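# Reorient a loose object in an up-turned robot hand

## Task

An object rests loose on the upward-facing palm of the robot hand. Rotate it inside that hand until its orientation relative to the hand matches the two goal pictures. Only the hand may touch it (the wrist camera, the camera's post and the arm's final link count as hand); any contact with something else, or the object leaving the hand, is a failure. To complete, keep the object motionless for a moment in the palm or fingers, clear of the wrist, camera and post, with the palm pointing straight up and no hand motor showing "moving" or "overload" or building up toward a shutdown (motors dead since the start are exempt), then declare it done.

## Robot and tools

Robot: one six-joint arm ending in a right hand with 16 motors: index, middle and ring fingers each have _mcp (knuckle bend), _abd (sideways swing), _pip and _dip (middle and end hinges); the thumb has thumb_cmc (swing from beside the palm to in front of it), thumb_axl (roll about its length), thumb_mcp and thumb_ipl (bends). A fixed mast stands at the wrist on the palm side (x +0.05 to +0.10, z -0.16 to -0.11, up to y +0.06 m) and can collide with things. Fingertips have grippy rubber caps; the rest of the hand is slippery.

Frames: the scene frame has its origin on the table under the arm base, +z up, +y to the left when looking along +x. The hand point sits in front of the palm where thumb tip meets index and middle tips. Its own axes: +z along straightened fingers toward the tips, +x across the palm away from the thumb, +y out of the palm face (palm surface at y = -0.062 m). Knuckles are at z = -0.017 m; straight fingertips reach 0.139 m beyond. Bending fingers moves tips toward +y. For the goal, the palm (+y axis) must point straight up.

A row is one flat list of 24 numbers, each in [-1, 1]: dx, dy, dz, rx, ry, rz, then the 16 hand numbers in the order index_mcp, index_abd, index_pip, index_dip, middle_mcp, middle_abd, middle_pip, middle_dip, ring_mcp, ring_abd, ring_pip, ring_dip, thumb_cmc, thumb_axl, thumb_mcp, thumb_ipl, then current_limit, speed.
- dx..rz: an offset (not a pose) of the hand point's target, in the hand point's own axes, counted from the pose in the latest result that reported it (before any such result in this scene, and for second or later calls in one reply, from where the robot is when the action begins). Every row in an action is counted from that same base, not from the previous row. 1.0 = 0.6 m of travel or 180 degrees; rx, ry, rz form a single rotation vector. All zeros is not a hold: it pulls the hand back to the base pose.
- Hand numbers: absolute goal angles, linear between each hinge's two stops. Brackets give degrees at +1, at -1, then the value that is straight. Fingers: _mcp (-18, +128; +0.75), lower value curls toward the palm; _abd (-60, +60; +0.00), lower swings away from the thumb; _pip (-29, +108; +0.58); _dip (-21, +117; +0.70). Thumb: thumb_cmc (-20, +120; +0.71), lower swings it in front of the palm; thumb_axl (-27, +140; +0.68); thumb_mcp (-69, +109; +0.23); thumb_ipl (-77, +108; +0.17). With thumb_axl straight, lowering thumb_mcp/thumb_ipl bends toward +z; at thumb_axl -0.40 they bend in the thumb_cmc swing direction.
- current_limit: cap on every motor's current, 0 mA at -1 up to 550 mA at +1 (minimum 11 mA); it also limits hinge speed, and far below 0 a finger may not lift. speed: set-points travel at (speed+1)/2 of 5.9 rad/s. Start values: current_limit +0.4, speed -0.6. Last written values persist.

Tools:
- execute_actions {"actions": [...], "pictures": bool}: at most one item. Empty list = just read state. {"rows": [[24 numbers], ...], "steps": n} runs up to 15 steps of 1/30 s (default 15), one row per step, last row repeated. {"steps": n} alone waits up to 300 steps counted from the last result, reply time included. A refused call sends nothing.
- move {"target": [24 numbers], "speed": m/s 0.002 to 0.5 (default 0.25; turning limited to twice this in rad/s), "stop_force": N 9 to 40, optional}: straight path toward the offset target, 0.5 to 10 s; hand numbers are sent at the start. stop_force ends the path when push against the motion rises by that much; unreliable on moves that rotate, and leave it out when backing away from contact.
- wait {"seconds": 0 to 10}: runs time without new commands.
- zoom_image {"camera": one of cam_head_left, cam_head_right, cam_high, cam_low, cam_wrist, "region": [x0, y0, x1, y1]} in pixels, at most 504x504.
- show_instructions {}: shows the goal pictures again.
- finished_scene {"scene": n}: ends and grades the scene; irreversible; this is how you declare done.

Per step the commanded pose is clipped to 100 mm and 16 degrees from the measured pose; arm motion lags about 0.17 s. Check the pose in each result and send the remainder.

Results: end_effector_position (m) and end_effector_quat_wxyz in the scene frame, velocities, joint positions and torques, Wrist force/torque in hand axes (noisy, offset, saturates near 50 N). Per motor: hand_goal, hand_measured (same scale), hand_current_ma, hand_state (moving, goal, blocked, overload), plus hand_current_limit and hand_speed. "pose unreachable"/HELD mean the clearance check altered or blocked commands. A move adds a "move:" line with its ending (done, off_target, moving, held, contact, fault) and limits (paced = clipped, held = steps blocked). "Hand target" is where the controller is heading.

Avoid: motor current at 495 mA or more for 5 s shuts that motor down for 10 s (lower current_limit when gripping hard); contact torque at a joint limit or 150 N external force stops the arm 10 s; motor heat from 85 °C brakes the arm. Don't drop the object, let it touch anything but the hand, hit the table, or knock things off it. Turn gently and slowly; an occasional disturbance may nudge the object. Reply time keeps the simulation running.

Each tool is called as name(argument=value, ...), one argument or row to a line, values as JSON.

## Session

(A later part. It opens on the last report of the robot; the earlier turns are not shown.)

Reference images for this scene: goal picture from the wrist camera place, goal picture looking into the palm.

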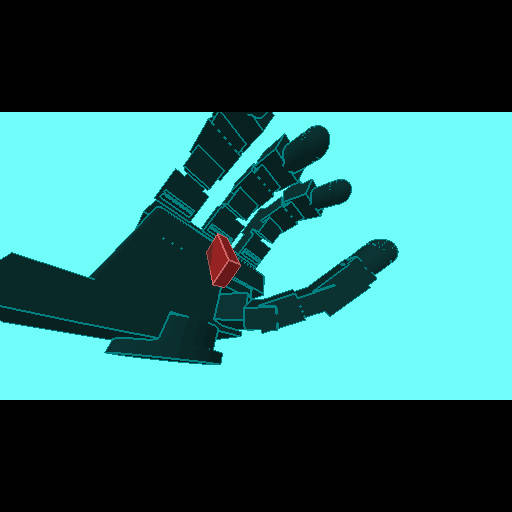

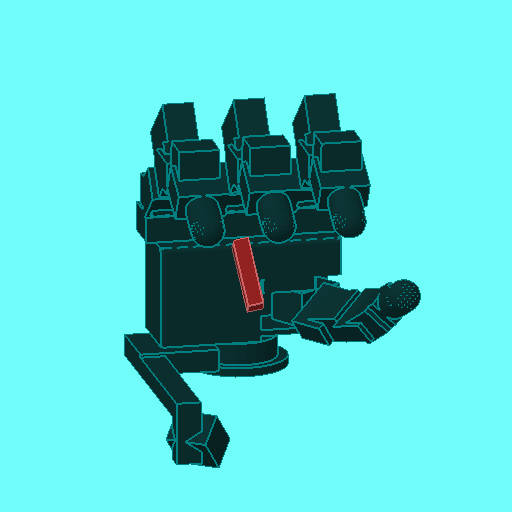

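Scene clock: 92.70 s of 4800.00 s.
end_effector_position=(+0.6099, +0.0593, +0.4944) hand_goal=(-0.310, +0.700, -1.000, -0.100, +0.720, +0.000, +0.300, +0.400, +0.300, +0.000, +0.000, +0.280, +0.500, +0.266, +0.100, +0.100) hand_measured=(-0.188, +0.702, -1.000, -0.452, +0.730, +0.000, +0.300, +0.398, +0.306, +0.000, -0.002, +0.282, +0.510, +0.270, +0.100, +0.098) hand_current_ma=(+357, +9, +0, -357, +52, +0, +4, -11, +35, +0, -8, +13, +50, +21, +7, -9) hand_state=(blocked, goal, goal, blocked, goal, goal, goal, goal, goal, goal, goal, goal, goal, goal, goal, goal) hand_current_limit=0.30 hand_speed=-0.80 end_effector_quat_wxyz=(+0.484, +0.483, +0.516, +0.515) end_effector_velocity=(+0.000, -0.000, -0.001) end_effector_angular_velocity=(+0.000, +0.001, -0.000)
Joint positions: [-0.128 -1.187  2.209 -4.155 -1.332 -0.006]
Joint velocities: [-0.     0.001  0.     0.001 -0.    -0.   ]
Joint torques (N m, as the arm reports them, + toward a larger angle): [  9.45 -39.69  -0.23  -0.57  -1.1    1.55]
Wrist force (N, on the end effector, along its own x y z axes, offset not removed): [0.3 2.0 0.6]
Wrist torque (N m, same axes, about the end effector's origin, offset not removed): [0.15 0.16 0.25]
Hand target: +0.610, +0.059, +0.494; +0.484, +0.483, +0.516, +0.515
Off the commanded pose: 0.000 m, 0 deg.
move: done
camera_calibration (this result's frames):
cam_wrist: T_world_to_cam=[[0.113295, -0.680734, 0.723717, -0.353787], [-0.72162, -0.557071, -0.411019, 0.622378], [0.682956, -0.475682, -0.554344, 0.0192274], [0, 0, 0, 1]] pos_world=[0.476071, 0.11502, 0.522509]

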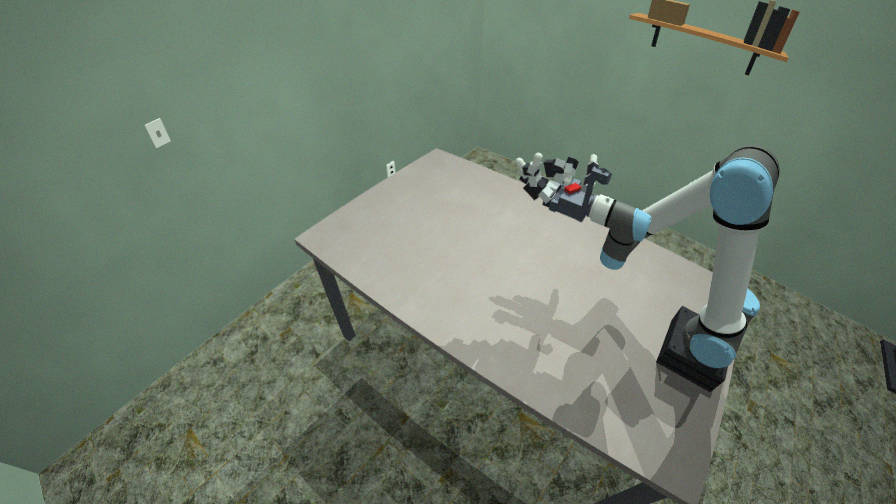

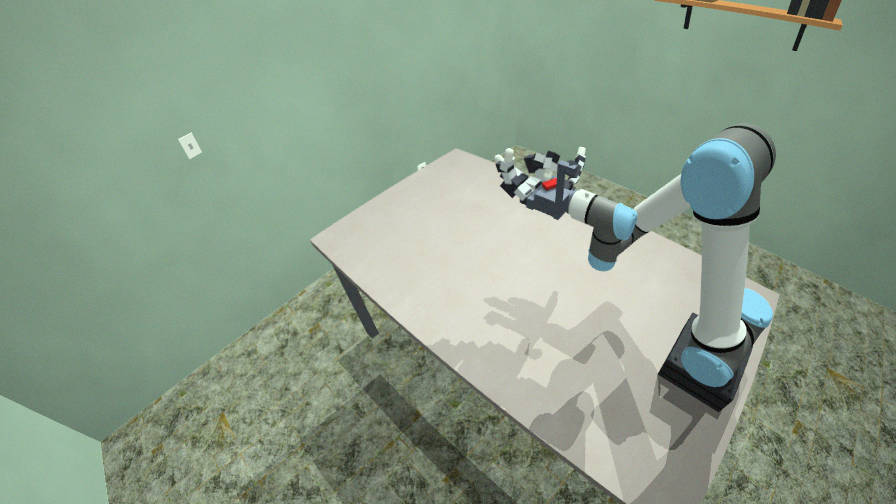

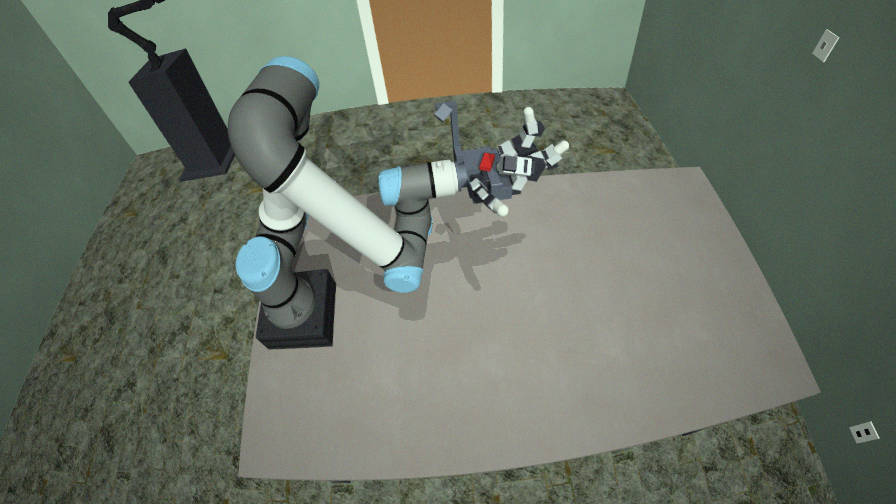

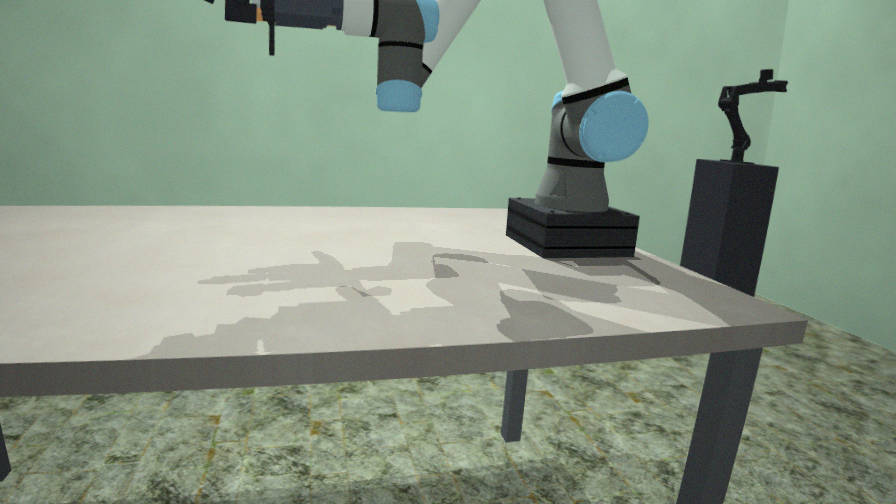

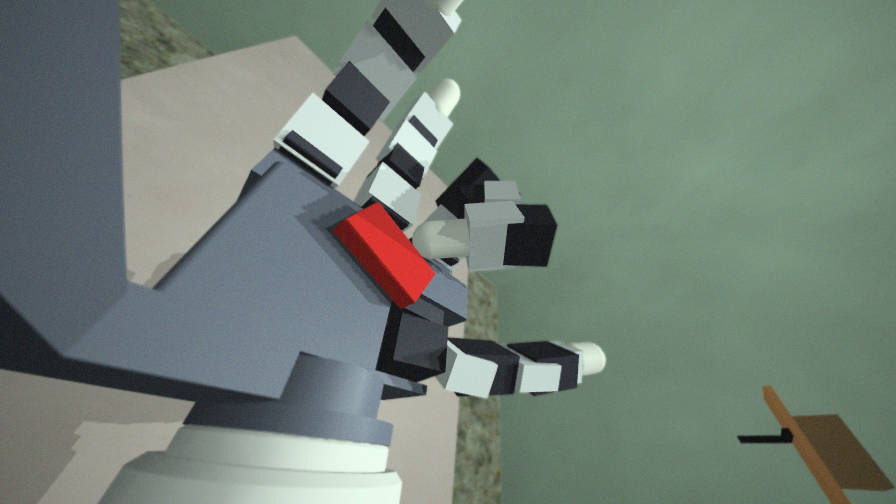

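execute_actions(
  actions=[
    {"rows":[[0,0,0,0,0,0,-0.15,0.7,-1,-0.46,0.72,0,0.3,0.4,0.3,0,0,0.28,0.5,0.266,0.1,0.1,0.3,0.5],[0,0,0,0,0,0,-0.12,0.7,-1,-0.46,0.72,0,0.3,0.4,0.3,0,0,0.28,0.5,0.266,0.1,0.1,0.3,0.5],[0,0,0,0,0,0,-0.09,0.7,-1,-0.46,0.72,0,0.3,0.4,0.3,0,0,0.28,0.5,0.266,0.1,0.1,0.3,0.5],[0,0,0,0,0,0,-0.08,0.7,-1,-0.44,0.72,0,0.3,0.4,0.3,0,0,0.28,0.5,0.266,0.1,0.1,0.3,0.5],[0,0,0,0,0,0,-0.08,0.7,-1,-0.41,0.72,0,0.3,0.4,0.3,0,0,0.28,0.5,0.266,0.1,0.1,0.3,0.5],[0,0,0,0,0,0,-0.08,0.7,-1,-0.38,0.72,0,0.3,0.4,0.3,0,0,0.28,0.5,0.266,0.1,0.1,0.3,0.5],[0,0,0,0,0,0,-0.09,0.7,-1,-0.35,0.72,0,0.3,0.4,0.3,0,0,0.28,0.5,0.266,0.1,0.1,0.3,0.5],[0,0,0,0,0,0,-0.11,0.7,-1,-0.32,0.72,0,0.3,0.4,0.3,0,0,0.28,0.5,0.266,0.1,0.1,0.3,0.5],[0,0,0,0,0,0,-0.13,0.7,-1,-0.29,0.72,0,0.3,0.4,0.3,0,0,0.28,0.5,0.266,0.1,0.1,0.3,0.5],[0,0,0,0,0,0,-0.15,0.7,-1,-0.26,0.72,0,0.3,0.4,0.3,0,0,0.28,0.5,0.266,0.1,0.1,0.3,0.5],[0,0,0,0,0,0,-0.17,0.7,-1,-0.23,0.72,0,0.3,0.4,0.3,0,0,0.28,0.5,0.266,0.1,0.1,0.3,0.5],[0,0,0,0,0,0,-0.19,0.7,-1,-0.20,0.72,0,0.3,0.4,0.3,0,0,0.28,0.5,0.266,0.1,0.1,0.3,0.5],[0,0,0,0,0,0,-0.23,0.7,-1,-0.20,0.72,0,0.3,0.4,0.3,0,0,0.28,0.5,0.266,0.1,0.1,0.3,0.5]],"steps":15},
  ],
  pictures=false,
)

wait(
  seconds=0.2,
)

Scene clock: 108.23 s of 4800.00 s.
end_effector_position=(+0.6099, +0.0593, +0.4944) hand_goal=(-0.230, +0.700, -1.000, -0.200, +0.720, +0.000, +0.300, +0.400, +0.300, +0.000, +0.000, +0.280, +0.500, +0.266, +0.100, +0.100) hand_measured=(-0.196, +0.706, -0.998, -0.210, +0.730, +0.000, +0.300, +0.398, +0.306, +0.000, -0.002, +0.282, +0.510, +0.270, +0.100, +0.098) hand_current_ma=(+217, +42, +24, -55, +52, +0, +4, -11, +36, +0, -8, +13, +50, +21, +7, -9) hand_state=(moving, moving, moving, moving, goal, goal, goal, goal, goal, goal, goal, goal, goal, goal, goal, goal) hand_current_limit=0.30 hand_speed=0.50 end_effector_quat_wxyz=(+0.484, +0.483, +0.516, +0.515) end_effector_velocity=(+0.000, -0.000, -0.000) end_effector_angular_velocity=(+0.000, +0.000, -0.000)
Joint positions: [-0.128 -1.187  2.209 -4.155 -1.332 -0.006]
Joint velocities: [-0.     0.001 -0.001  0.    -0.    -0.   ]
Joint torques (N m, as the arm reports them, + toward a larger angle): [  9.72 -39.95  -0.06  -0.5   -1.2    1.52]
Wrist force (N, on the end effector, along its own x y z axes, offset not removed): [-2.4 1.0 0.6]
Wrist torque (N m, same axes, about the end effector's origin, offset not removed): [0.05 0.47 0.06]
Hand target: +0.610, +0.059, +0.494; +0.484, +0.483, +0.516, +0.515
Off the commanded pose: 0.000 m, 0 deg.
Steps of this call (steps 1 to 90: nothing new was sent; then 12.03 s passed at rest; steps 91 to 105: all 15 steps of this action). Readings (end_effector_position | what the end effector reports):
91: (+0.6099, +0.0593, +0.4944) | hand_goal=(-0.150, +0.700, -1.000, -0.460, +0.720, +0.000, +0.300, +0.400, +0.300, +0.000, +0.000, +0.280, +0.500, +0.266, +0.100, +0.100) hand_measured=(-0.188, +0.702, -1.000, -0.452, +0.730, +0.000, +0.300, +0.398, +0.306, +0.000, -0.002, +0.282, +0.510, +0.270, +0.100, +0.098) hand_current_ma=(+357, +9, +0, -357, +52, +0, +4, -11, +35, +0, -8, +13, +50, +21, +7, -9) hand_state=(moving, goal, goal, moving, goal, goal, goal, goal, goal, goal, goal, goal, goal, goal, goal, goal) hand_current_limit=0.30 hand_speed=0.50
92: (+0.6099, +0.0593, +0.4944) | hand_goal=(-0.120, +0.700, -1.000, -0.460, +0.720, +0.000, +0.300, +0.400, +0.300, +0.000, +0.000, +0.280, +0.500, +0.266, +0.100, +0.100) hand_measured=(-0.178, +0.702, -1.000, -0.458, +0.730, +0.000, +0.300, +0.398, +0.306, +0.000, -0.002, +0.282, +0.510, +0.270, +0.100, +0.098) hand_current_ma=(-56, +9, +0, -6, +52, +0, +4, -11, +35, +0, -8, +13, +50, +21, +7, -9) hand_state=(moving, goal, goal, moving, goal, goal, goal, goal, goal, goal, goal, goal, goal, goal, goal, goal) hand_current_limit=0.30 hand_speed=0.50
94: (+0.6099, +0.0593, +0.4944) | hand_goal=(-0.080, +0.700, -1.000, -0.440, +0.720, +0.000, +0.300, +0.400, +0.300, +0.000, +0.000, +0.280, +0.500, +0.266, +0.100, +0.100) hand_measured=(-0.118, +0.702, -1.000, -0.468, +0.730, +0.000, +0.300, +0.398, +0.306, +0.000, -0.002, +0.282, +0.510, +0.270, +0.100, +0.098) hand_current_ma=(-37, +9, +0, -17, +52, +0, +4, -11, +36, +0, -8, +13, +50, +21, +7, -9) hand_state=(moving, goal, goal, moving, goal, goal, goal, goal, goal, goal, goal, goal, goal, goal, goal, goal) hand_current_limit=0.30 hand_speed=0.50
98: (+0.6099, +0.0593, +0.4944) | hand_goal=(-0.110, +0.700, -1.000, -0.320, +0.720, +0.000, +0.300, +0.400, +0.300, +0.000, +0.000, +0.280, +0.500, +0.266, +0.100, +0.100) hand_measured=(-0.080, +0.702, -1.000, -0.388, +0.730, +0.000, +0.300, +0.398, +0.306, +0.000, -0.002, +0.282, +0.510, +0.270, +0.100, +0.098) hand_current_ma=(+52, +9, +0, -54, +52, +0, +4, -11, +36, +0, -8, +13, +50, +21, +7, -9) hand_state=(moving, goal, goal, moving, goal, goal, goal, goal, goal, goal, goal, goal, goal, goal, goal, goal) hand_current_limit=0.30 hand_speed=0.50
105: the state above

Scene clock: 108.43 s of 4800.00 s.
end_effector_position=(+0.6099, +0.0593, +0.4944) hand_goal=(-0.230, +0.700, -1.000, -0.200, +0.720, +0.000, +0.300, +0.400, +0.300, +0.000, +0.000, +0.280, +0.500, +0.266, +0.100, +0.100) hand_measured=(-0.196, +0.706, -0.998, -0.210, +0.730, +0.000, +0.300, +0.398, +0.306, +0.000, -0.002, +0.282, +0.510, +0.270, +0.100, +0.098) hand_current_ma=(+192, +31, +15, -51, +52, +0, +4, -11, +36, +0, -8, +13, +50, +21, +7, -9) hand_state=(blocked, goal, goal, goal, goal, goal, goal, goal, goal, goal, goal, goal, goal, goal, goal, goal) hand_current_limit=0.30 hand_speed=0.50 end_effector_quat_wxyz=(+0.484, +0.483, +0.516, +0.515) end_effector_velocity=(-0.000, +0.000, +0.000) end_effector_angular_velocity=(-0.000, -0.001, -0.000)
Joint positions: [-0.128 -1.187  2.209 -4.155 -1.332 -0.006]
Joint velocities: [ 0.    -0.001 -0.     0.    -0.     0.   ]
Joint torques (N m, as the arm reports them, + toward a larger angle): [  9.4  -39.52  -0.51  -0.54  -1.27   1.56]
Wrist force (N, on the end effector, along its own x y z axes, offset not removed): [0.3 3.3 -0.9]
Wrist torque (N m, same axes, about the end effector's origin, offset not removed): [0.39 0.12 0.38]
Hand target: +0.610, +0.059, +0.494; +0.484, +0.483, +0.516, +0.515
Off the commanded pose: 0.000 m, 0 deg.
Steps of this call (steps 1 to 6: nothing new was sent). Readings (end_effector_position | what the end effector reports):
1: (+0.6099, +0.0593, +0.4944) | hand_goal=(-0.230, +0.700, -1.000, -0.200, +0.720, +0.000, +0.300, +0.400, +0.300, +0.000, +0.000, +0.280, +0.500, +0.266, +0.100, +0.100) hand_measured=(-0.196, +0.706, -0.998, -0.210, +0.730, +0.000, +0.300, +0.398, +0.306, +0.000, -0.002, +0.282, +0.510, +0.270, +0.100, +0.098) hand_current_ma=(+198, +33, +17, -52, +52, +0, +4, -11, +36, +0, -8, +13, +50, +21, +7, -9) hand_state=(moving, moving, moving, moving, goal, goal, goal, goal, goal, goal, goal, goal, goal, goal, goal, goal) hand_current_limit=0.30 hand_speed=0.50
2: (+0.6099, +0.0593, +0.4944) | hand_goal=(-0.230, +0.700, -1.000, -0.200, +0.720, +0.000, +0.300, +0.400, +0.300, +0.000, +0.000, +0.280, +0.500, +0.266, +0.100, +0.100) hand_measured=(-0.196, +0.706, -0.998, -0.210, +0.730, +0.000, +0.300, +0.398, +0.306, +0.000, -0.002, +0.282, +0.510, +0.270, +0.100, +0.098) hand_current_ma=(+193, +31, +15, -52, +52, +0, +4, -11, +36, +0, -8, +13, +50, +21, +7, -9) hand_state=(blocked, goal, goal, goal, goal, goal, goal, goal, goal, goal, goal, goal, goal, goal, goal, goal) hand_current_limit=0.30 hand_speed=0.50
4: (+0.6099, +0.0593, +0.4944) | hand_goal=(-0.230, +0.700, -1.000, -0.200, +0.720, +0.000, +0.300, +0.400, +0.300, +0.000, +0.000, +0.280, +0.500, +0.266, +0.100, +0.100) hand_measured=(-0.196, +0.706, -0.998, -0.210, +0.730, +0.000, +0.300, +0.398, +0.306, +0.000, -0.002, +0.282, +0.510, +0.270, +0.100, +0.098) hand_current_ma=(+192, +31, +15, -51, +52, +0, +4, -11, +36, +0, -8, +13, +50, +21, +7, -9) hand_state=(blocked, goal, goal, goal, goal, goal, goal, goal, goal, goal, goal, goal, goal, goal, goal, goal) hand_current_limit=0.30 hand_speed=0.50
6: the state above
camera_calibration (this result's frames):
cam_wrist: T_world_to_cam=[[0.113294, -0.680734, 0.723716, -0.353787], [-0.72162, -0.557071, -0.411019, 0.622378], [0.682956, -0.475682, -0.554344, 0.0192274], [0, 0, 0, 1]] pos_world=[0.476071, 0.11502, 0.522509]

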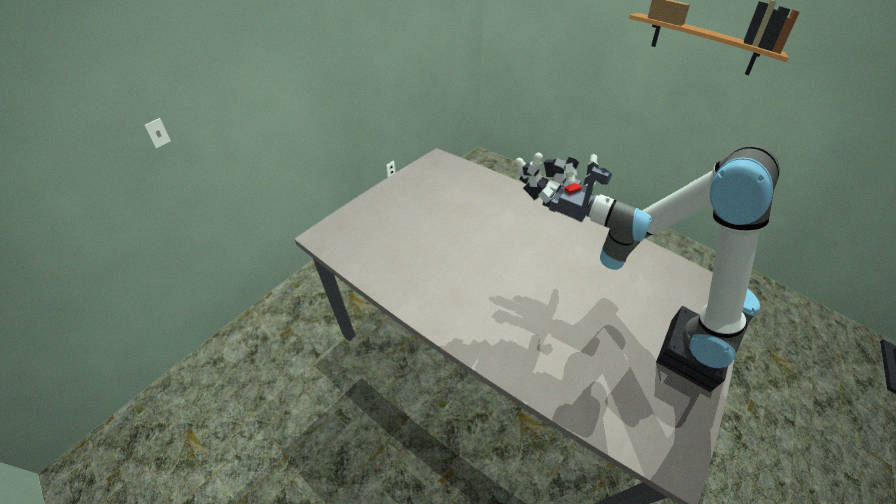

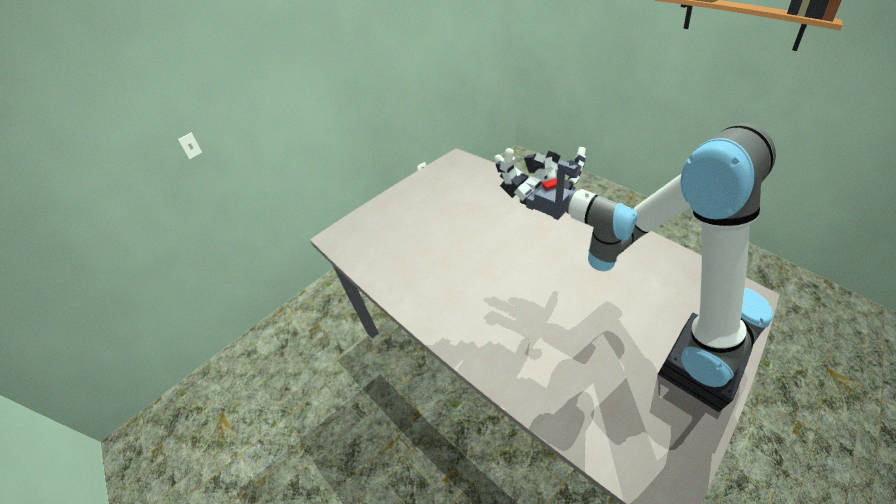

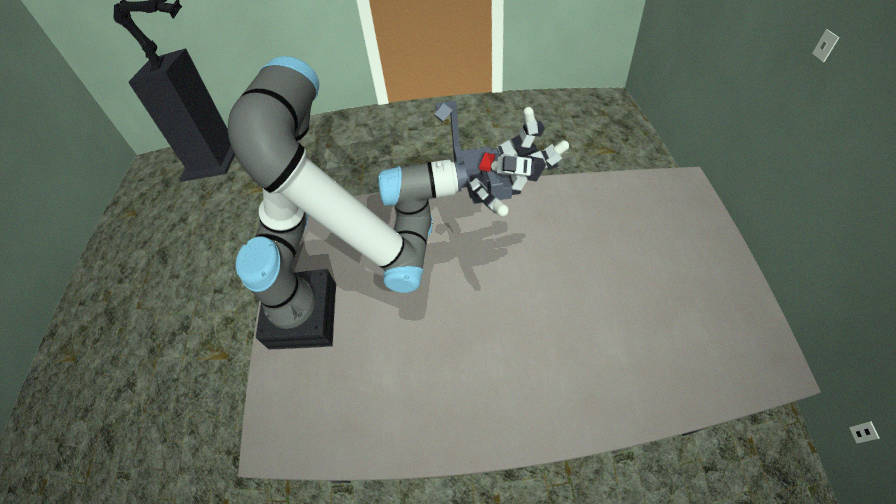

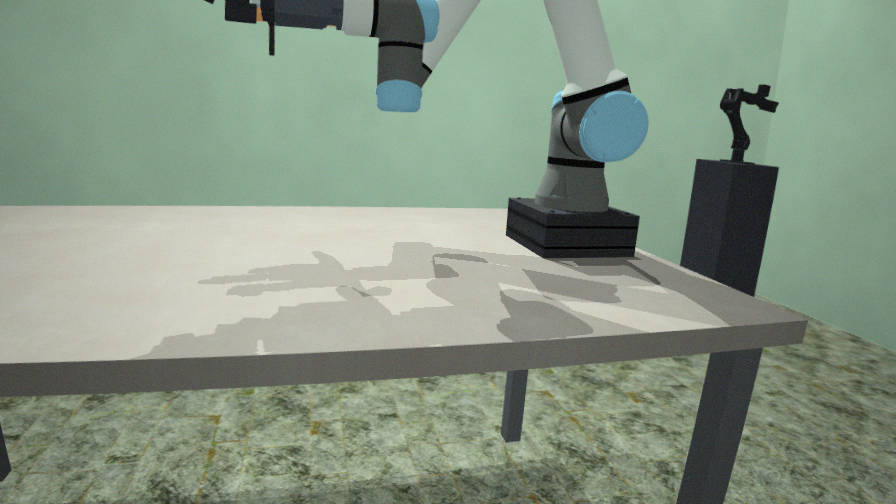

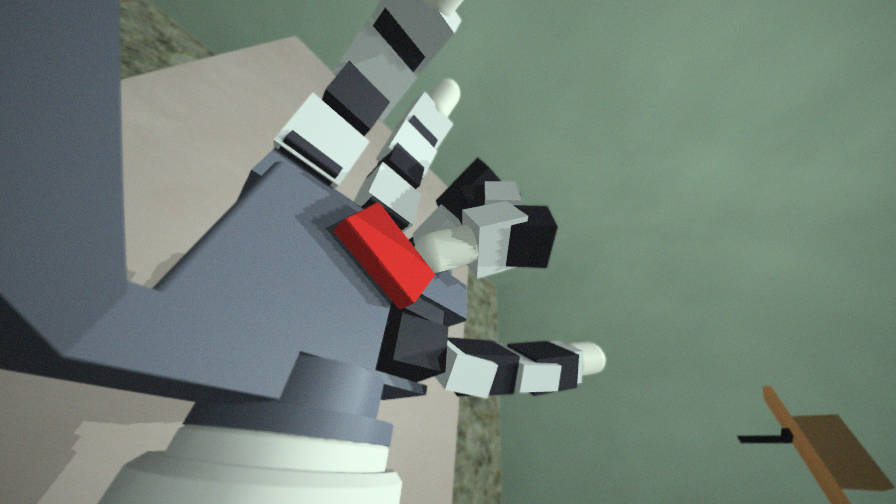

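execute_actions(
  actions=[
    {"rows":[[0,0,0,0,0,0,-0.185,0.7,-1,-0.20,0.72,0,0.3,0.4,0.3,0,0,0.28,0.5,0.266,0.1,0.1,0.3,0.5],[0,0,0,0,0,0,-0.205,0.73,-1,-0.18,0.72,0,0.3,0.4,0.3,0,0,0.28,0.5,0.266,0.1,0.1,0.3,0.5],[0,0,0,0,0,0,-0.23,0.755,-1,-0.15,0.72,0,0.3,0.4,0.3,0,0,0.28,0.5,0.266,0.1,0.1,0.3,0.5],[0,0,0,0,0,0,-0.257,0.78,-1,-0.125,0.72,0,0.3,0.4,0.3,0,0,0.28,0.5,0.266,0.1,0.1,0.3,0.5],[0,0,0,0,0,0,-0.284,0.8,-1,-0.10,0.72,0,0.3,0.4,0.3,0,0,0.28,0.5,0.266,0.1,0.1,0.3,0.5],[0,0,0,0,0,0,-0.304,0.82,-1,-0.07,0.72,0,0.3,0.4,0.3,0,0,0.28,0.5,0.266,0.1,0.1,0.3,0.5],[0,0,0,0,0,0,-0.323,0.84,-1,-0.04,0.72,0,0.3,0.4,0.3,0,0,0.28,0.5,0.266,0.1,0.1,0.3,0.5],[0,0,0,0,0,0,-0.342,0.86,-1,-0.01,0.72,0,0.3,0.4,0.3,0,0,0.28,0.5,0.266,0.1,0.1,0.3,0.5],[0,0,0,0,0,0,-0.361,0.88,-1,0.02,0.72,0,0.3,0.4,0.3,0,0,0.28,0.5,0.266,0.1,0.1,0.3,0.5],[0,0,0,0,0,0,-0.38,0.9,-1,0.05,0.72,0,0.3,0.4,0.3,0,0,0.28,0.5,0.266,0.1,0.1,0.3,0.5],[0,0,0,0,0,0,-0.396,0.92,-1,0.08,0.72,0,0.3,0.4,0.3,0,0,0.28,0.5,0.266,0.1,0.1,0.3,0.5],[0,0,0,0,0,0,-0.412,0.94,-1,0.11,0.72,0,0.3,0.4,0.3,0,0,0.28,0.5,0.266,0.1,0.1,0.3,0.5]],"steps":15},
  ],
)

Scene clock: 119.90 s of 4800.00 s.
end_effector_position=(+0.6099, +0.0593, +0.4944) hand_goal=(-0.412, +0.940, -1.000, +0.110, +0.720, +0.000, +0.300, +0.400, +0.300, +0.000, +0.000, +0.280, +0.500, +0.266, +0.100, +0.100) hand_measured=(-0.408, +0.936, -1.000, +0.102, +0.730, +0.000, +0.300, +0.398, +0.306, +0.000, -0.002, +0.282, +0.510, +0.270, +0.100, +0.098) hand_current_ma=(+15, -6, +3, -18, +52, +0, +4, -11, +36, +0, -8, +13, +50, +21, +7, -9) hand_state=(moving, moving, goal, moving, goal, goal, goal, goal, goal, goal, goal, goal, goal, goal, goal, goal) hand_current_limit=0.30 hand_speed=0.50 end_effector_quat_wxyz=(+0.484, +0.483, +0.516, +0.515) end_effector_velocity=(-0.000, -0.000, +0.001) end_effector_angular_velocity=(-0.000, -0.002, -0.000)
Joint positions: [-0.128 -1.187  2.209 -4.155 -1.332 -0.006]
Joint velocities: [-0.    -0.001 -0.001 -0.    -0.     0.   ]
Joint torques (N m, as the arm reports them, + toward a larger angle): [  9.71 -39.73  -0.55  -0.5   -1.17   1.49]
Wrist force (N, on the end effector, along its own x y z axes, offset not removed): [-0.4 2.5 1.3]
Wrist torque (N m, same axes, about the end effector's origin, offset not removed): [0.08 0.27 0.31]
Hand target: +0.610, +0.059, +0.494; +0.484, +0.483, +0.516, +0.515
Off the commanded pose: 0.000 m, 0 deg.
Steps of this call (steps 1 to 90: nothing new was sent; then 7.97 s passed at rest; steps 91 to 105: all 15 steps of this action). Readings (end_effector_position | what the end effector reports):
91: (+0.6099, +0.0593, +0.4944) | hand_goal=(-0.184, +0.700, -1.000, -0.200, +0.720, +0.000, +0.300, +0.400, +0.300, +0.000, +0.000, +0.280, +0.500, +0.266, +0.100, +0.100) hand_measured=(-0.196, +0.706, -0.998, -0.210, +0.730, +0.000, +0.300, +0.398, +0.306, +0.000, -0.002, +0.282, +0.510, +0.270, +0.100, +0.098) hand_current_ma=(+192, +31, +15, -51, +52, +0, +4, -11, +36, +0, -8, +13, +50, +21, +7, -9) hand_state=(moving, goal, goal, goal, goal, goal, goal, goal, goal, goal, goal, goal, goal, goal, goal, goal) hand_current_limit=0.30 hand_speed=0.50
92: (+0.6099, +0.0593, +0.4944) | hand_goal=(-0.204, +0.730, -1.000, -0.180, +0.720, +0.000, +0.300, +0.400, +0.300, +0.000, +0.000, +0.280, +0.500, +0.266, +0.100, +0.100) hand_measured=(-0.192, +0.706, -0.998, -0.210, +0.730, +0.000, +0.300, +0.398, +0.306, +0.000, -0.002, +0.282, +0.510, +0.270, +0.100, +0.098) hand_current_ma=(-12, +31, +15, -38, +52, +0, +4, -11, +36, +0, -8, +13, +50, +21, +7, -9) hand_state=(moving, moving, goal, moving, goal, goal, goal, goal, goal, goal, goal, goal, goal, goal, goal, goal) hand_current_limit=0.30 hand_speed=0.50
94: (+0.6099, +0.0593, +0.4944) | hand_goal=(-0.256, +0.780, -1.000, -0.124, +0.720, +0.000, +0.300, +0.400, +0.300, +0.000, +0.000, +0.280, +0.500, +0.266, +0.100, +0.100) hand_measured=(-0.198, +0.728, -0.998, -0.184, +0.730, +0.000, +0.300, +0.398, +0.306, +0.000, -0.002, +0.282, +0.510, +0.270, +0.100, +0.098) hand_current_ma=(+76, -42, +2, -59, +52, +0, +4, -11, +36, +0, -8, +13, +50, +21, +7, -9) hand_state=(moving, moving, moving, moving, goal, goal, goal, goal, goal, goal, goal, goal, goal, goal, goal, goal) hand_current_limit=0.30 hand_speed=0.50
98: (+0.6099, +0.0593, +0.4944) | hand_goal=(-0.342, +0.860, -1.000, -0.010, +0.720, +0.000, +0.300, +0.400, +0.300, +0.000, +0.000, +0.280, +0.500, +0.266, +0.100, +0.100) hand_measured=(-0.296, +0.814, -1.000, -0.078, +0.730, +0.000, +0.300, +0.398, +0.306, +0.000, -0.002, +0.282, +0.510, +0.270, +0.100, +0.098) hand_current_ma=(+38, -33, +3, -55, +52, +0, +4, -11, +36, +0, -8, +13, +50, +21, +7, -9) hand_state=(moving, moving, goal, moving, goal, goal, goal, goal, goal, goal, goal, goal, goal, goal, goal, goal) hand_current_limit=0.30 hand_speed=0.50
105: the state above
camera_calibration (this result's frames):
cam_wrist: T_world_to_cam=[[0.113295, -0.680734, 0.723716, -0.353787], [-0.72162, -0.557071, -0.411019, 0.622378], [0.682956, -0.475682, -0.554344, 0.0192275], [0, 0, 0, 1]] pos_world=[0.476071, 0.11502, 0.522509]

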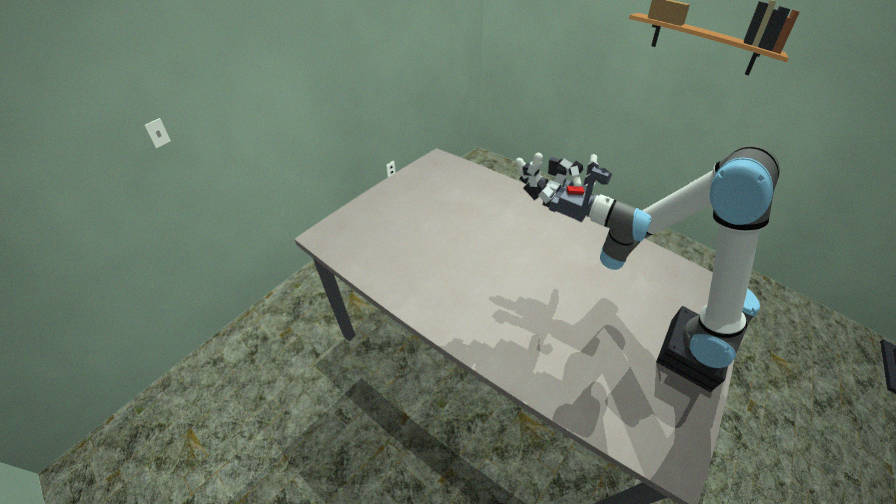

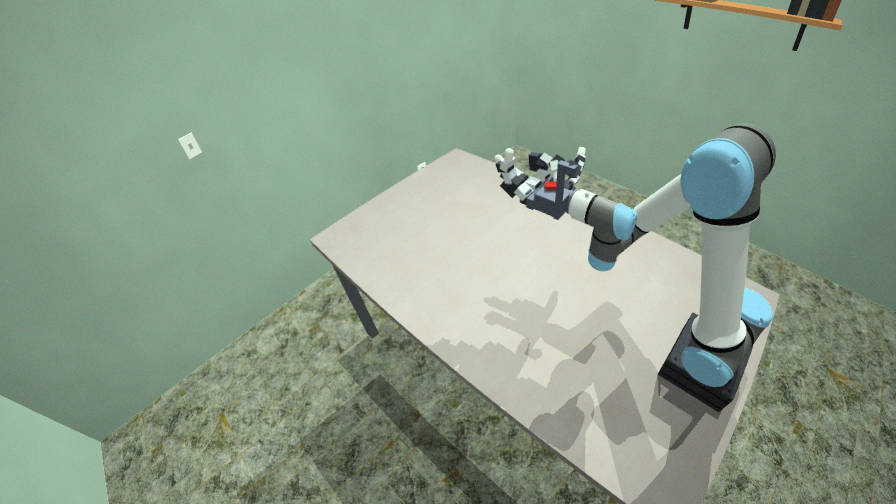

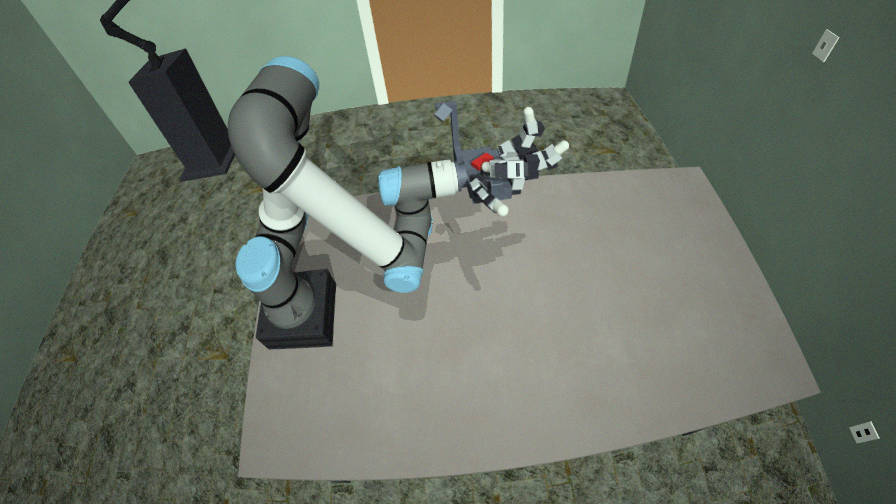

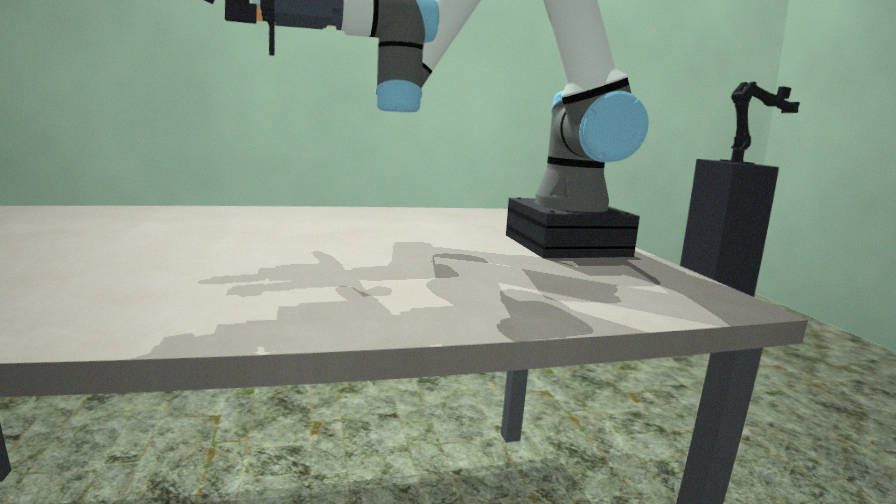

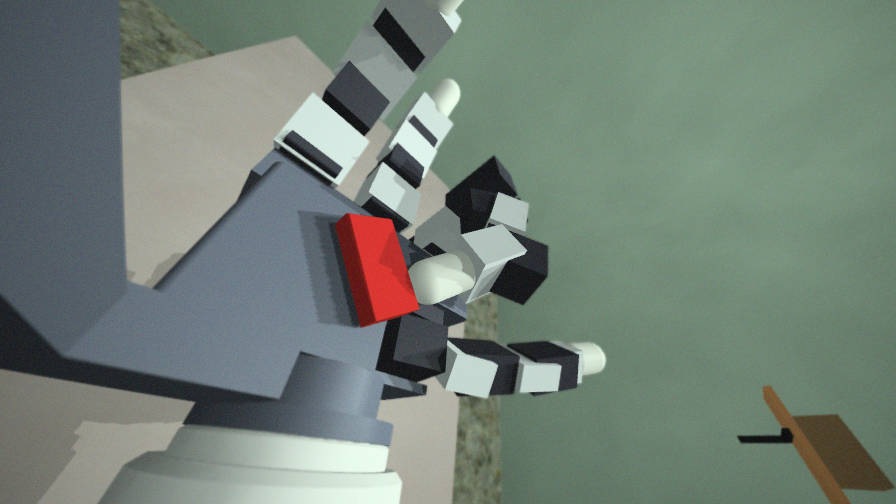

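move(
  target=[0,0,0,0,0,0, 0.2,0.3,-0.6,0.11, 0.72,0,0.3,0.4, -1,0,-0.47,0.92, 0.5,0.266,0.1,0.1, 0.3,-0.3],
)

zoom_image(
  camera="cam_high",
  region=[430, 90, 570, 230],
)

zoom_image(
  camera="cam_head_left",
  region=[520, 135, 620, 235],
)

Scene clock: 133.27 s of 4800.00 s.
end_effector_position=(+0.6099, +0.0593, +0.4944) hand_goal=(+0.200, +0.300, -0.600, +0.110, +0.720, +0.000, +0.300, +0.400, -1.000, +0.000, -0.470, +0.920, +0.500, +0.266, +0.100, +0.100) hand_measured=(+0.204, +0.304, -0.606, +0.106, +0.730, +0.000, +0.300, +0.398, -0.920, +0.030, -0.456, +0.930, +0.510, +0.270, +0.100, +0.098) hand_current_ma=(+18, +19, -29, -18, +52, +0, +4, -11, +357, +135, +88, +48, +50, +21, +7, -9) hand_state=(goal, goal, goal, goal, goal, goal, goal, goal, blocked, blocked, goal, goal, goal, goal, goal, goal) hand_current_limit=0.30 hand_speed=-0.30 end_effector_quat_wxyz=(+0.484, +0.483, +0.516, +0.515) end_effector_velocity=(-0.000, +0.000, +0.000) end_effector_angular_velocity=(-0.000, -0.001, +0.000)
Joint positions: [-0.128 -1.187  2.209 -4.155 -1.332 -0.006]
Joint velocities: [ 0.    -0.     0.    -0.001  0.    -0.   ]
Joint torques (N m, as the arm reports them, + toward a larger angle): [  9.43 -39.75  -0.42  -0.48  -1.24   1.57]
Wrist force (N, on the end effector, along its own x y z axes, offset not removed): [-0.7 1.3 0.2]
Wrist torque (N m, same axes, about the end effector's origin, offset not removed): [0.08 0.25 0.38]
Hand target: +0.610, +0.059, +0.494; +0.484, +0.483, +0.516, +0.515
Off the commanded pose: 0.000 m, 0 deg.
After step 90, 7.70 s passed at rest.
move: done
camera_calibration (this result's frames):
cam_wrist: T_world_to_cam=[[0.113295, -0.680734, 0.723716, -0.353787], [-0.72162, -0.557071, -0.41102, 0.622378], [0.682956, -0.475682, -0.554344, 0.0192274], [0, 0, 0, 1]] pos_world=[0.476071, 0.11502, 0.522509]

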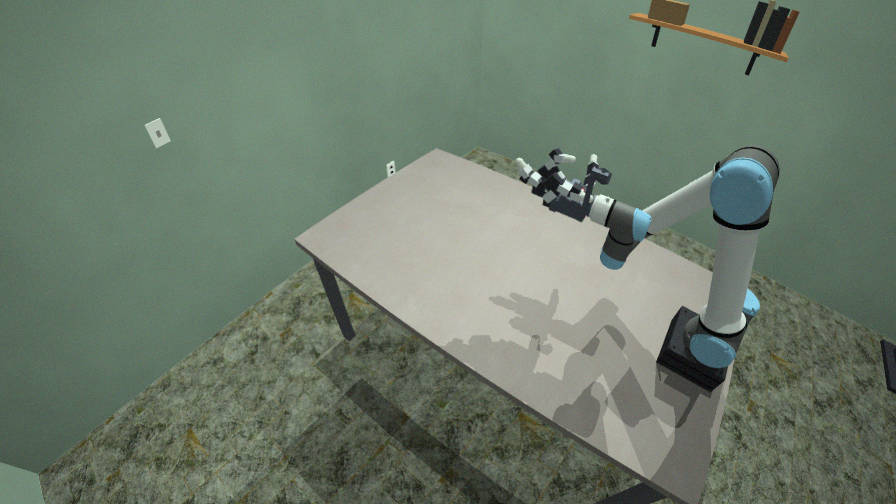

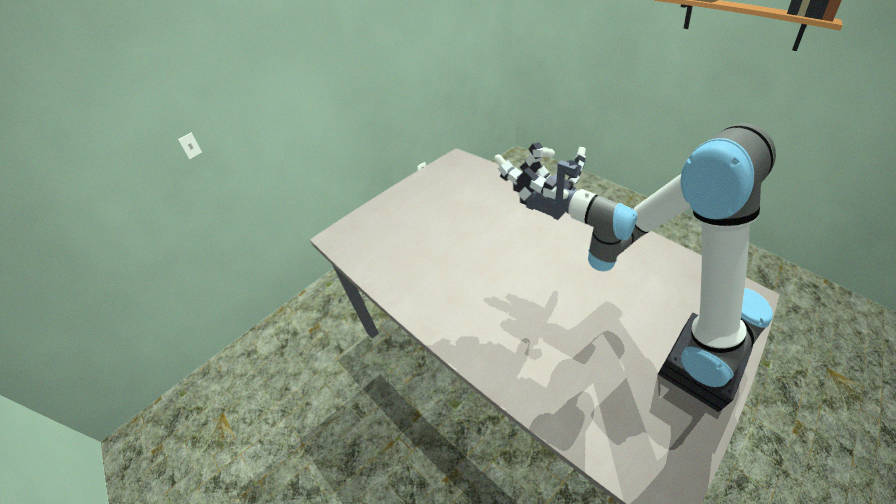

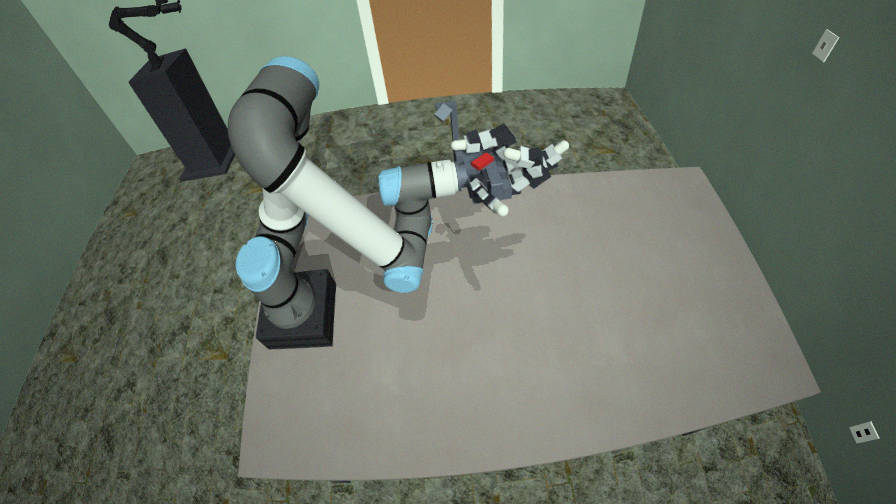

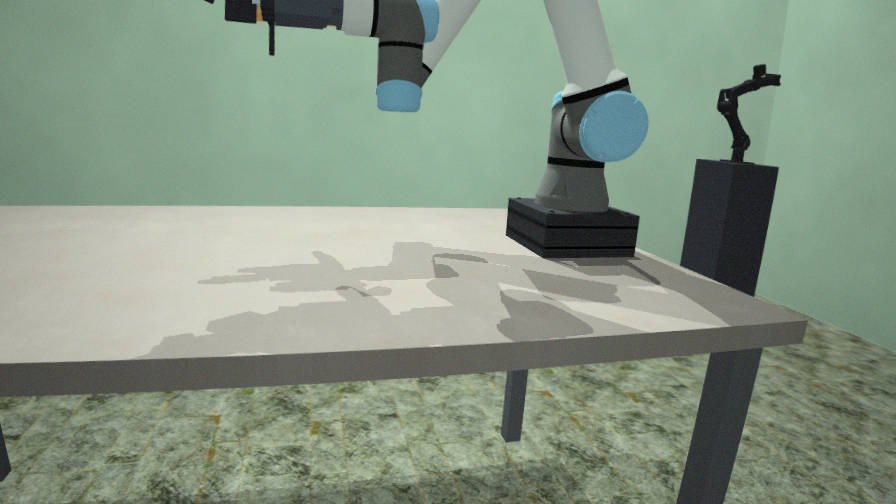

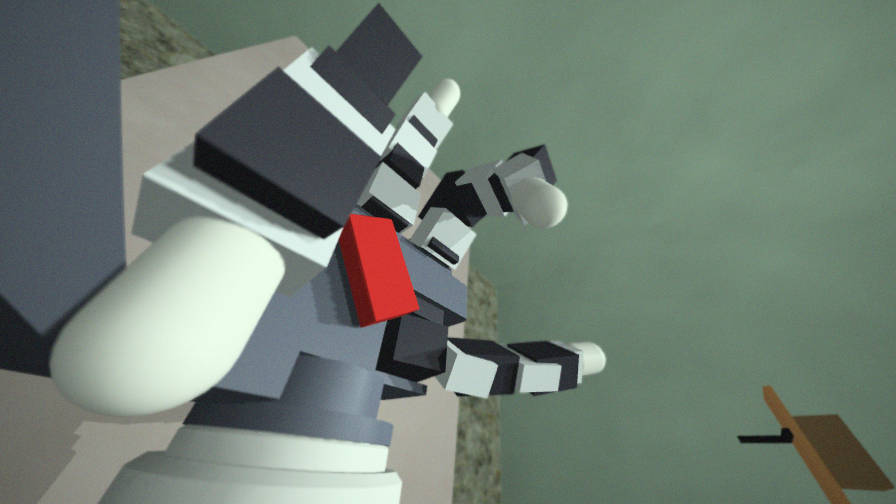

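Region (430, 90, 570, 230) of cam_high's 896x504 image, scaled by 3.600, with more detail than that image has.

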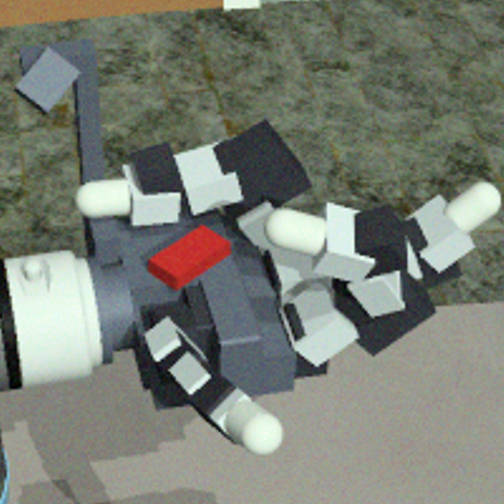

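Region (520, 135, 620, 235) of cam_head_left's 896x504 image, scaled by 5.040, with more detail than that image has.

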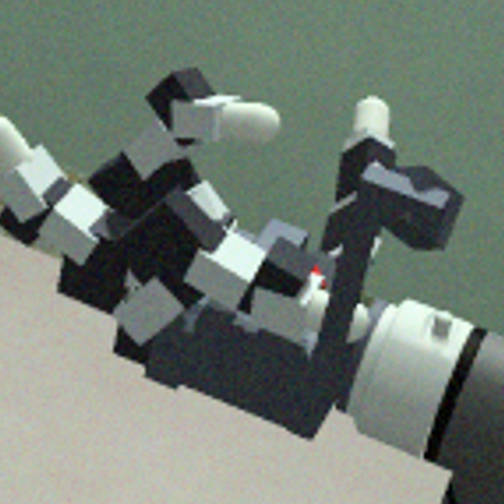

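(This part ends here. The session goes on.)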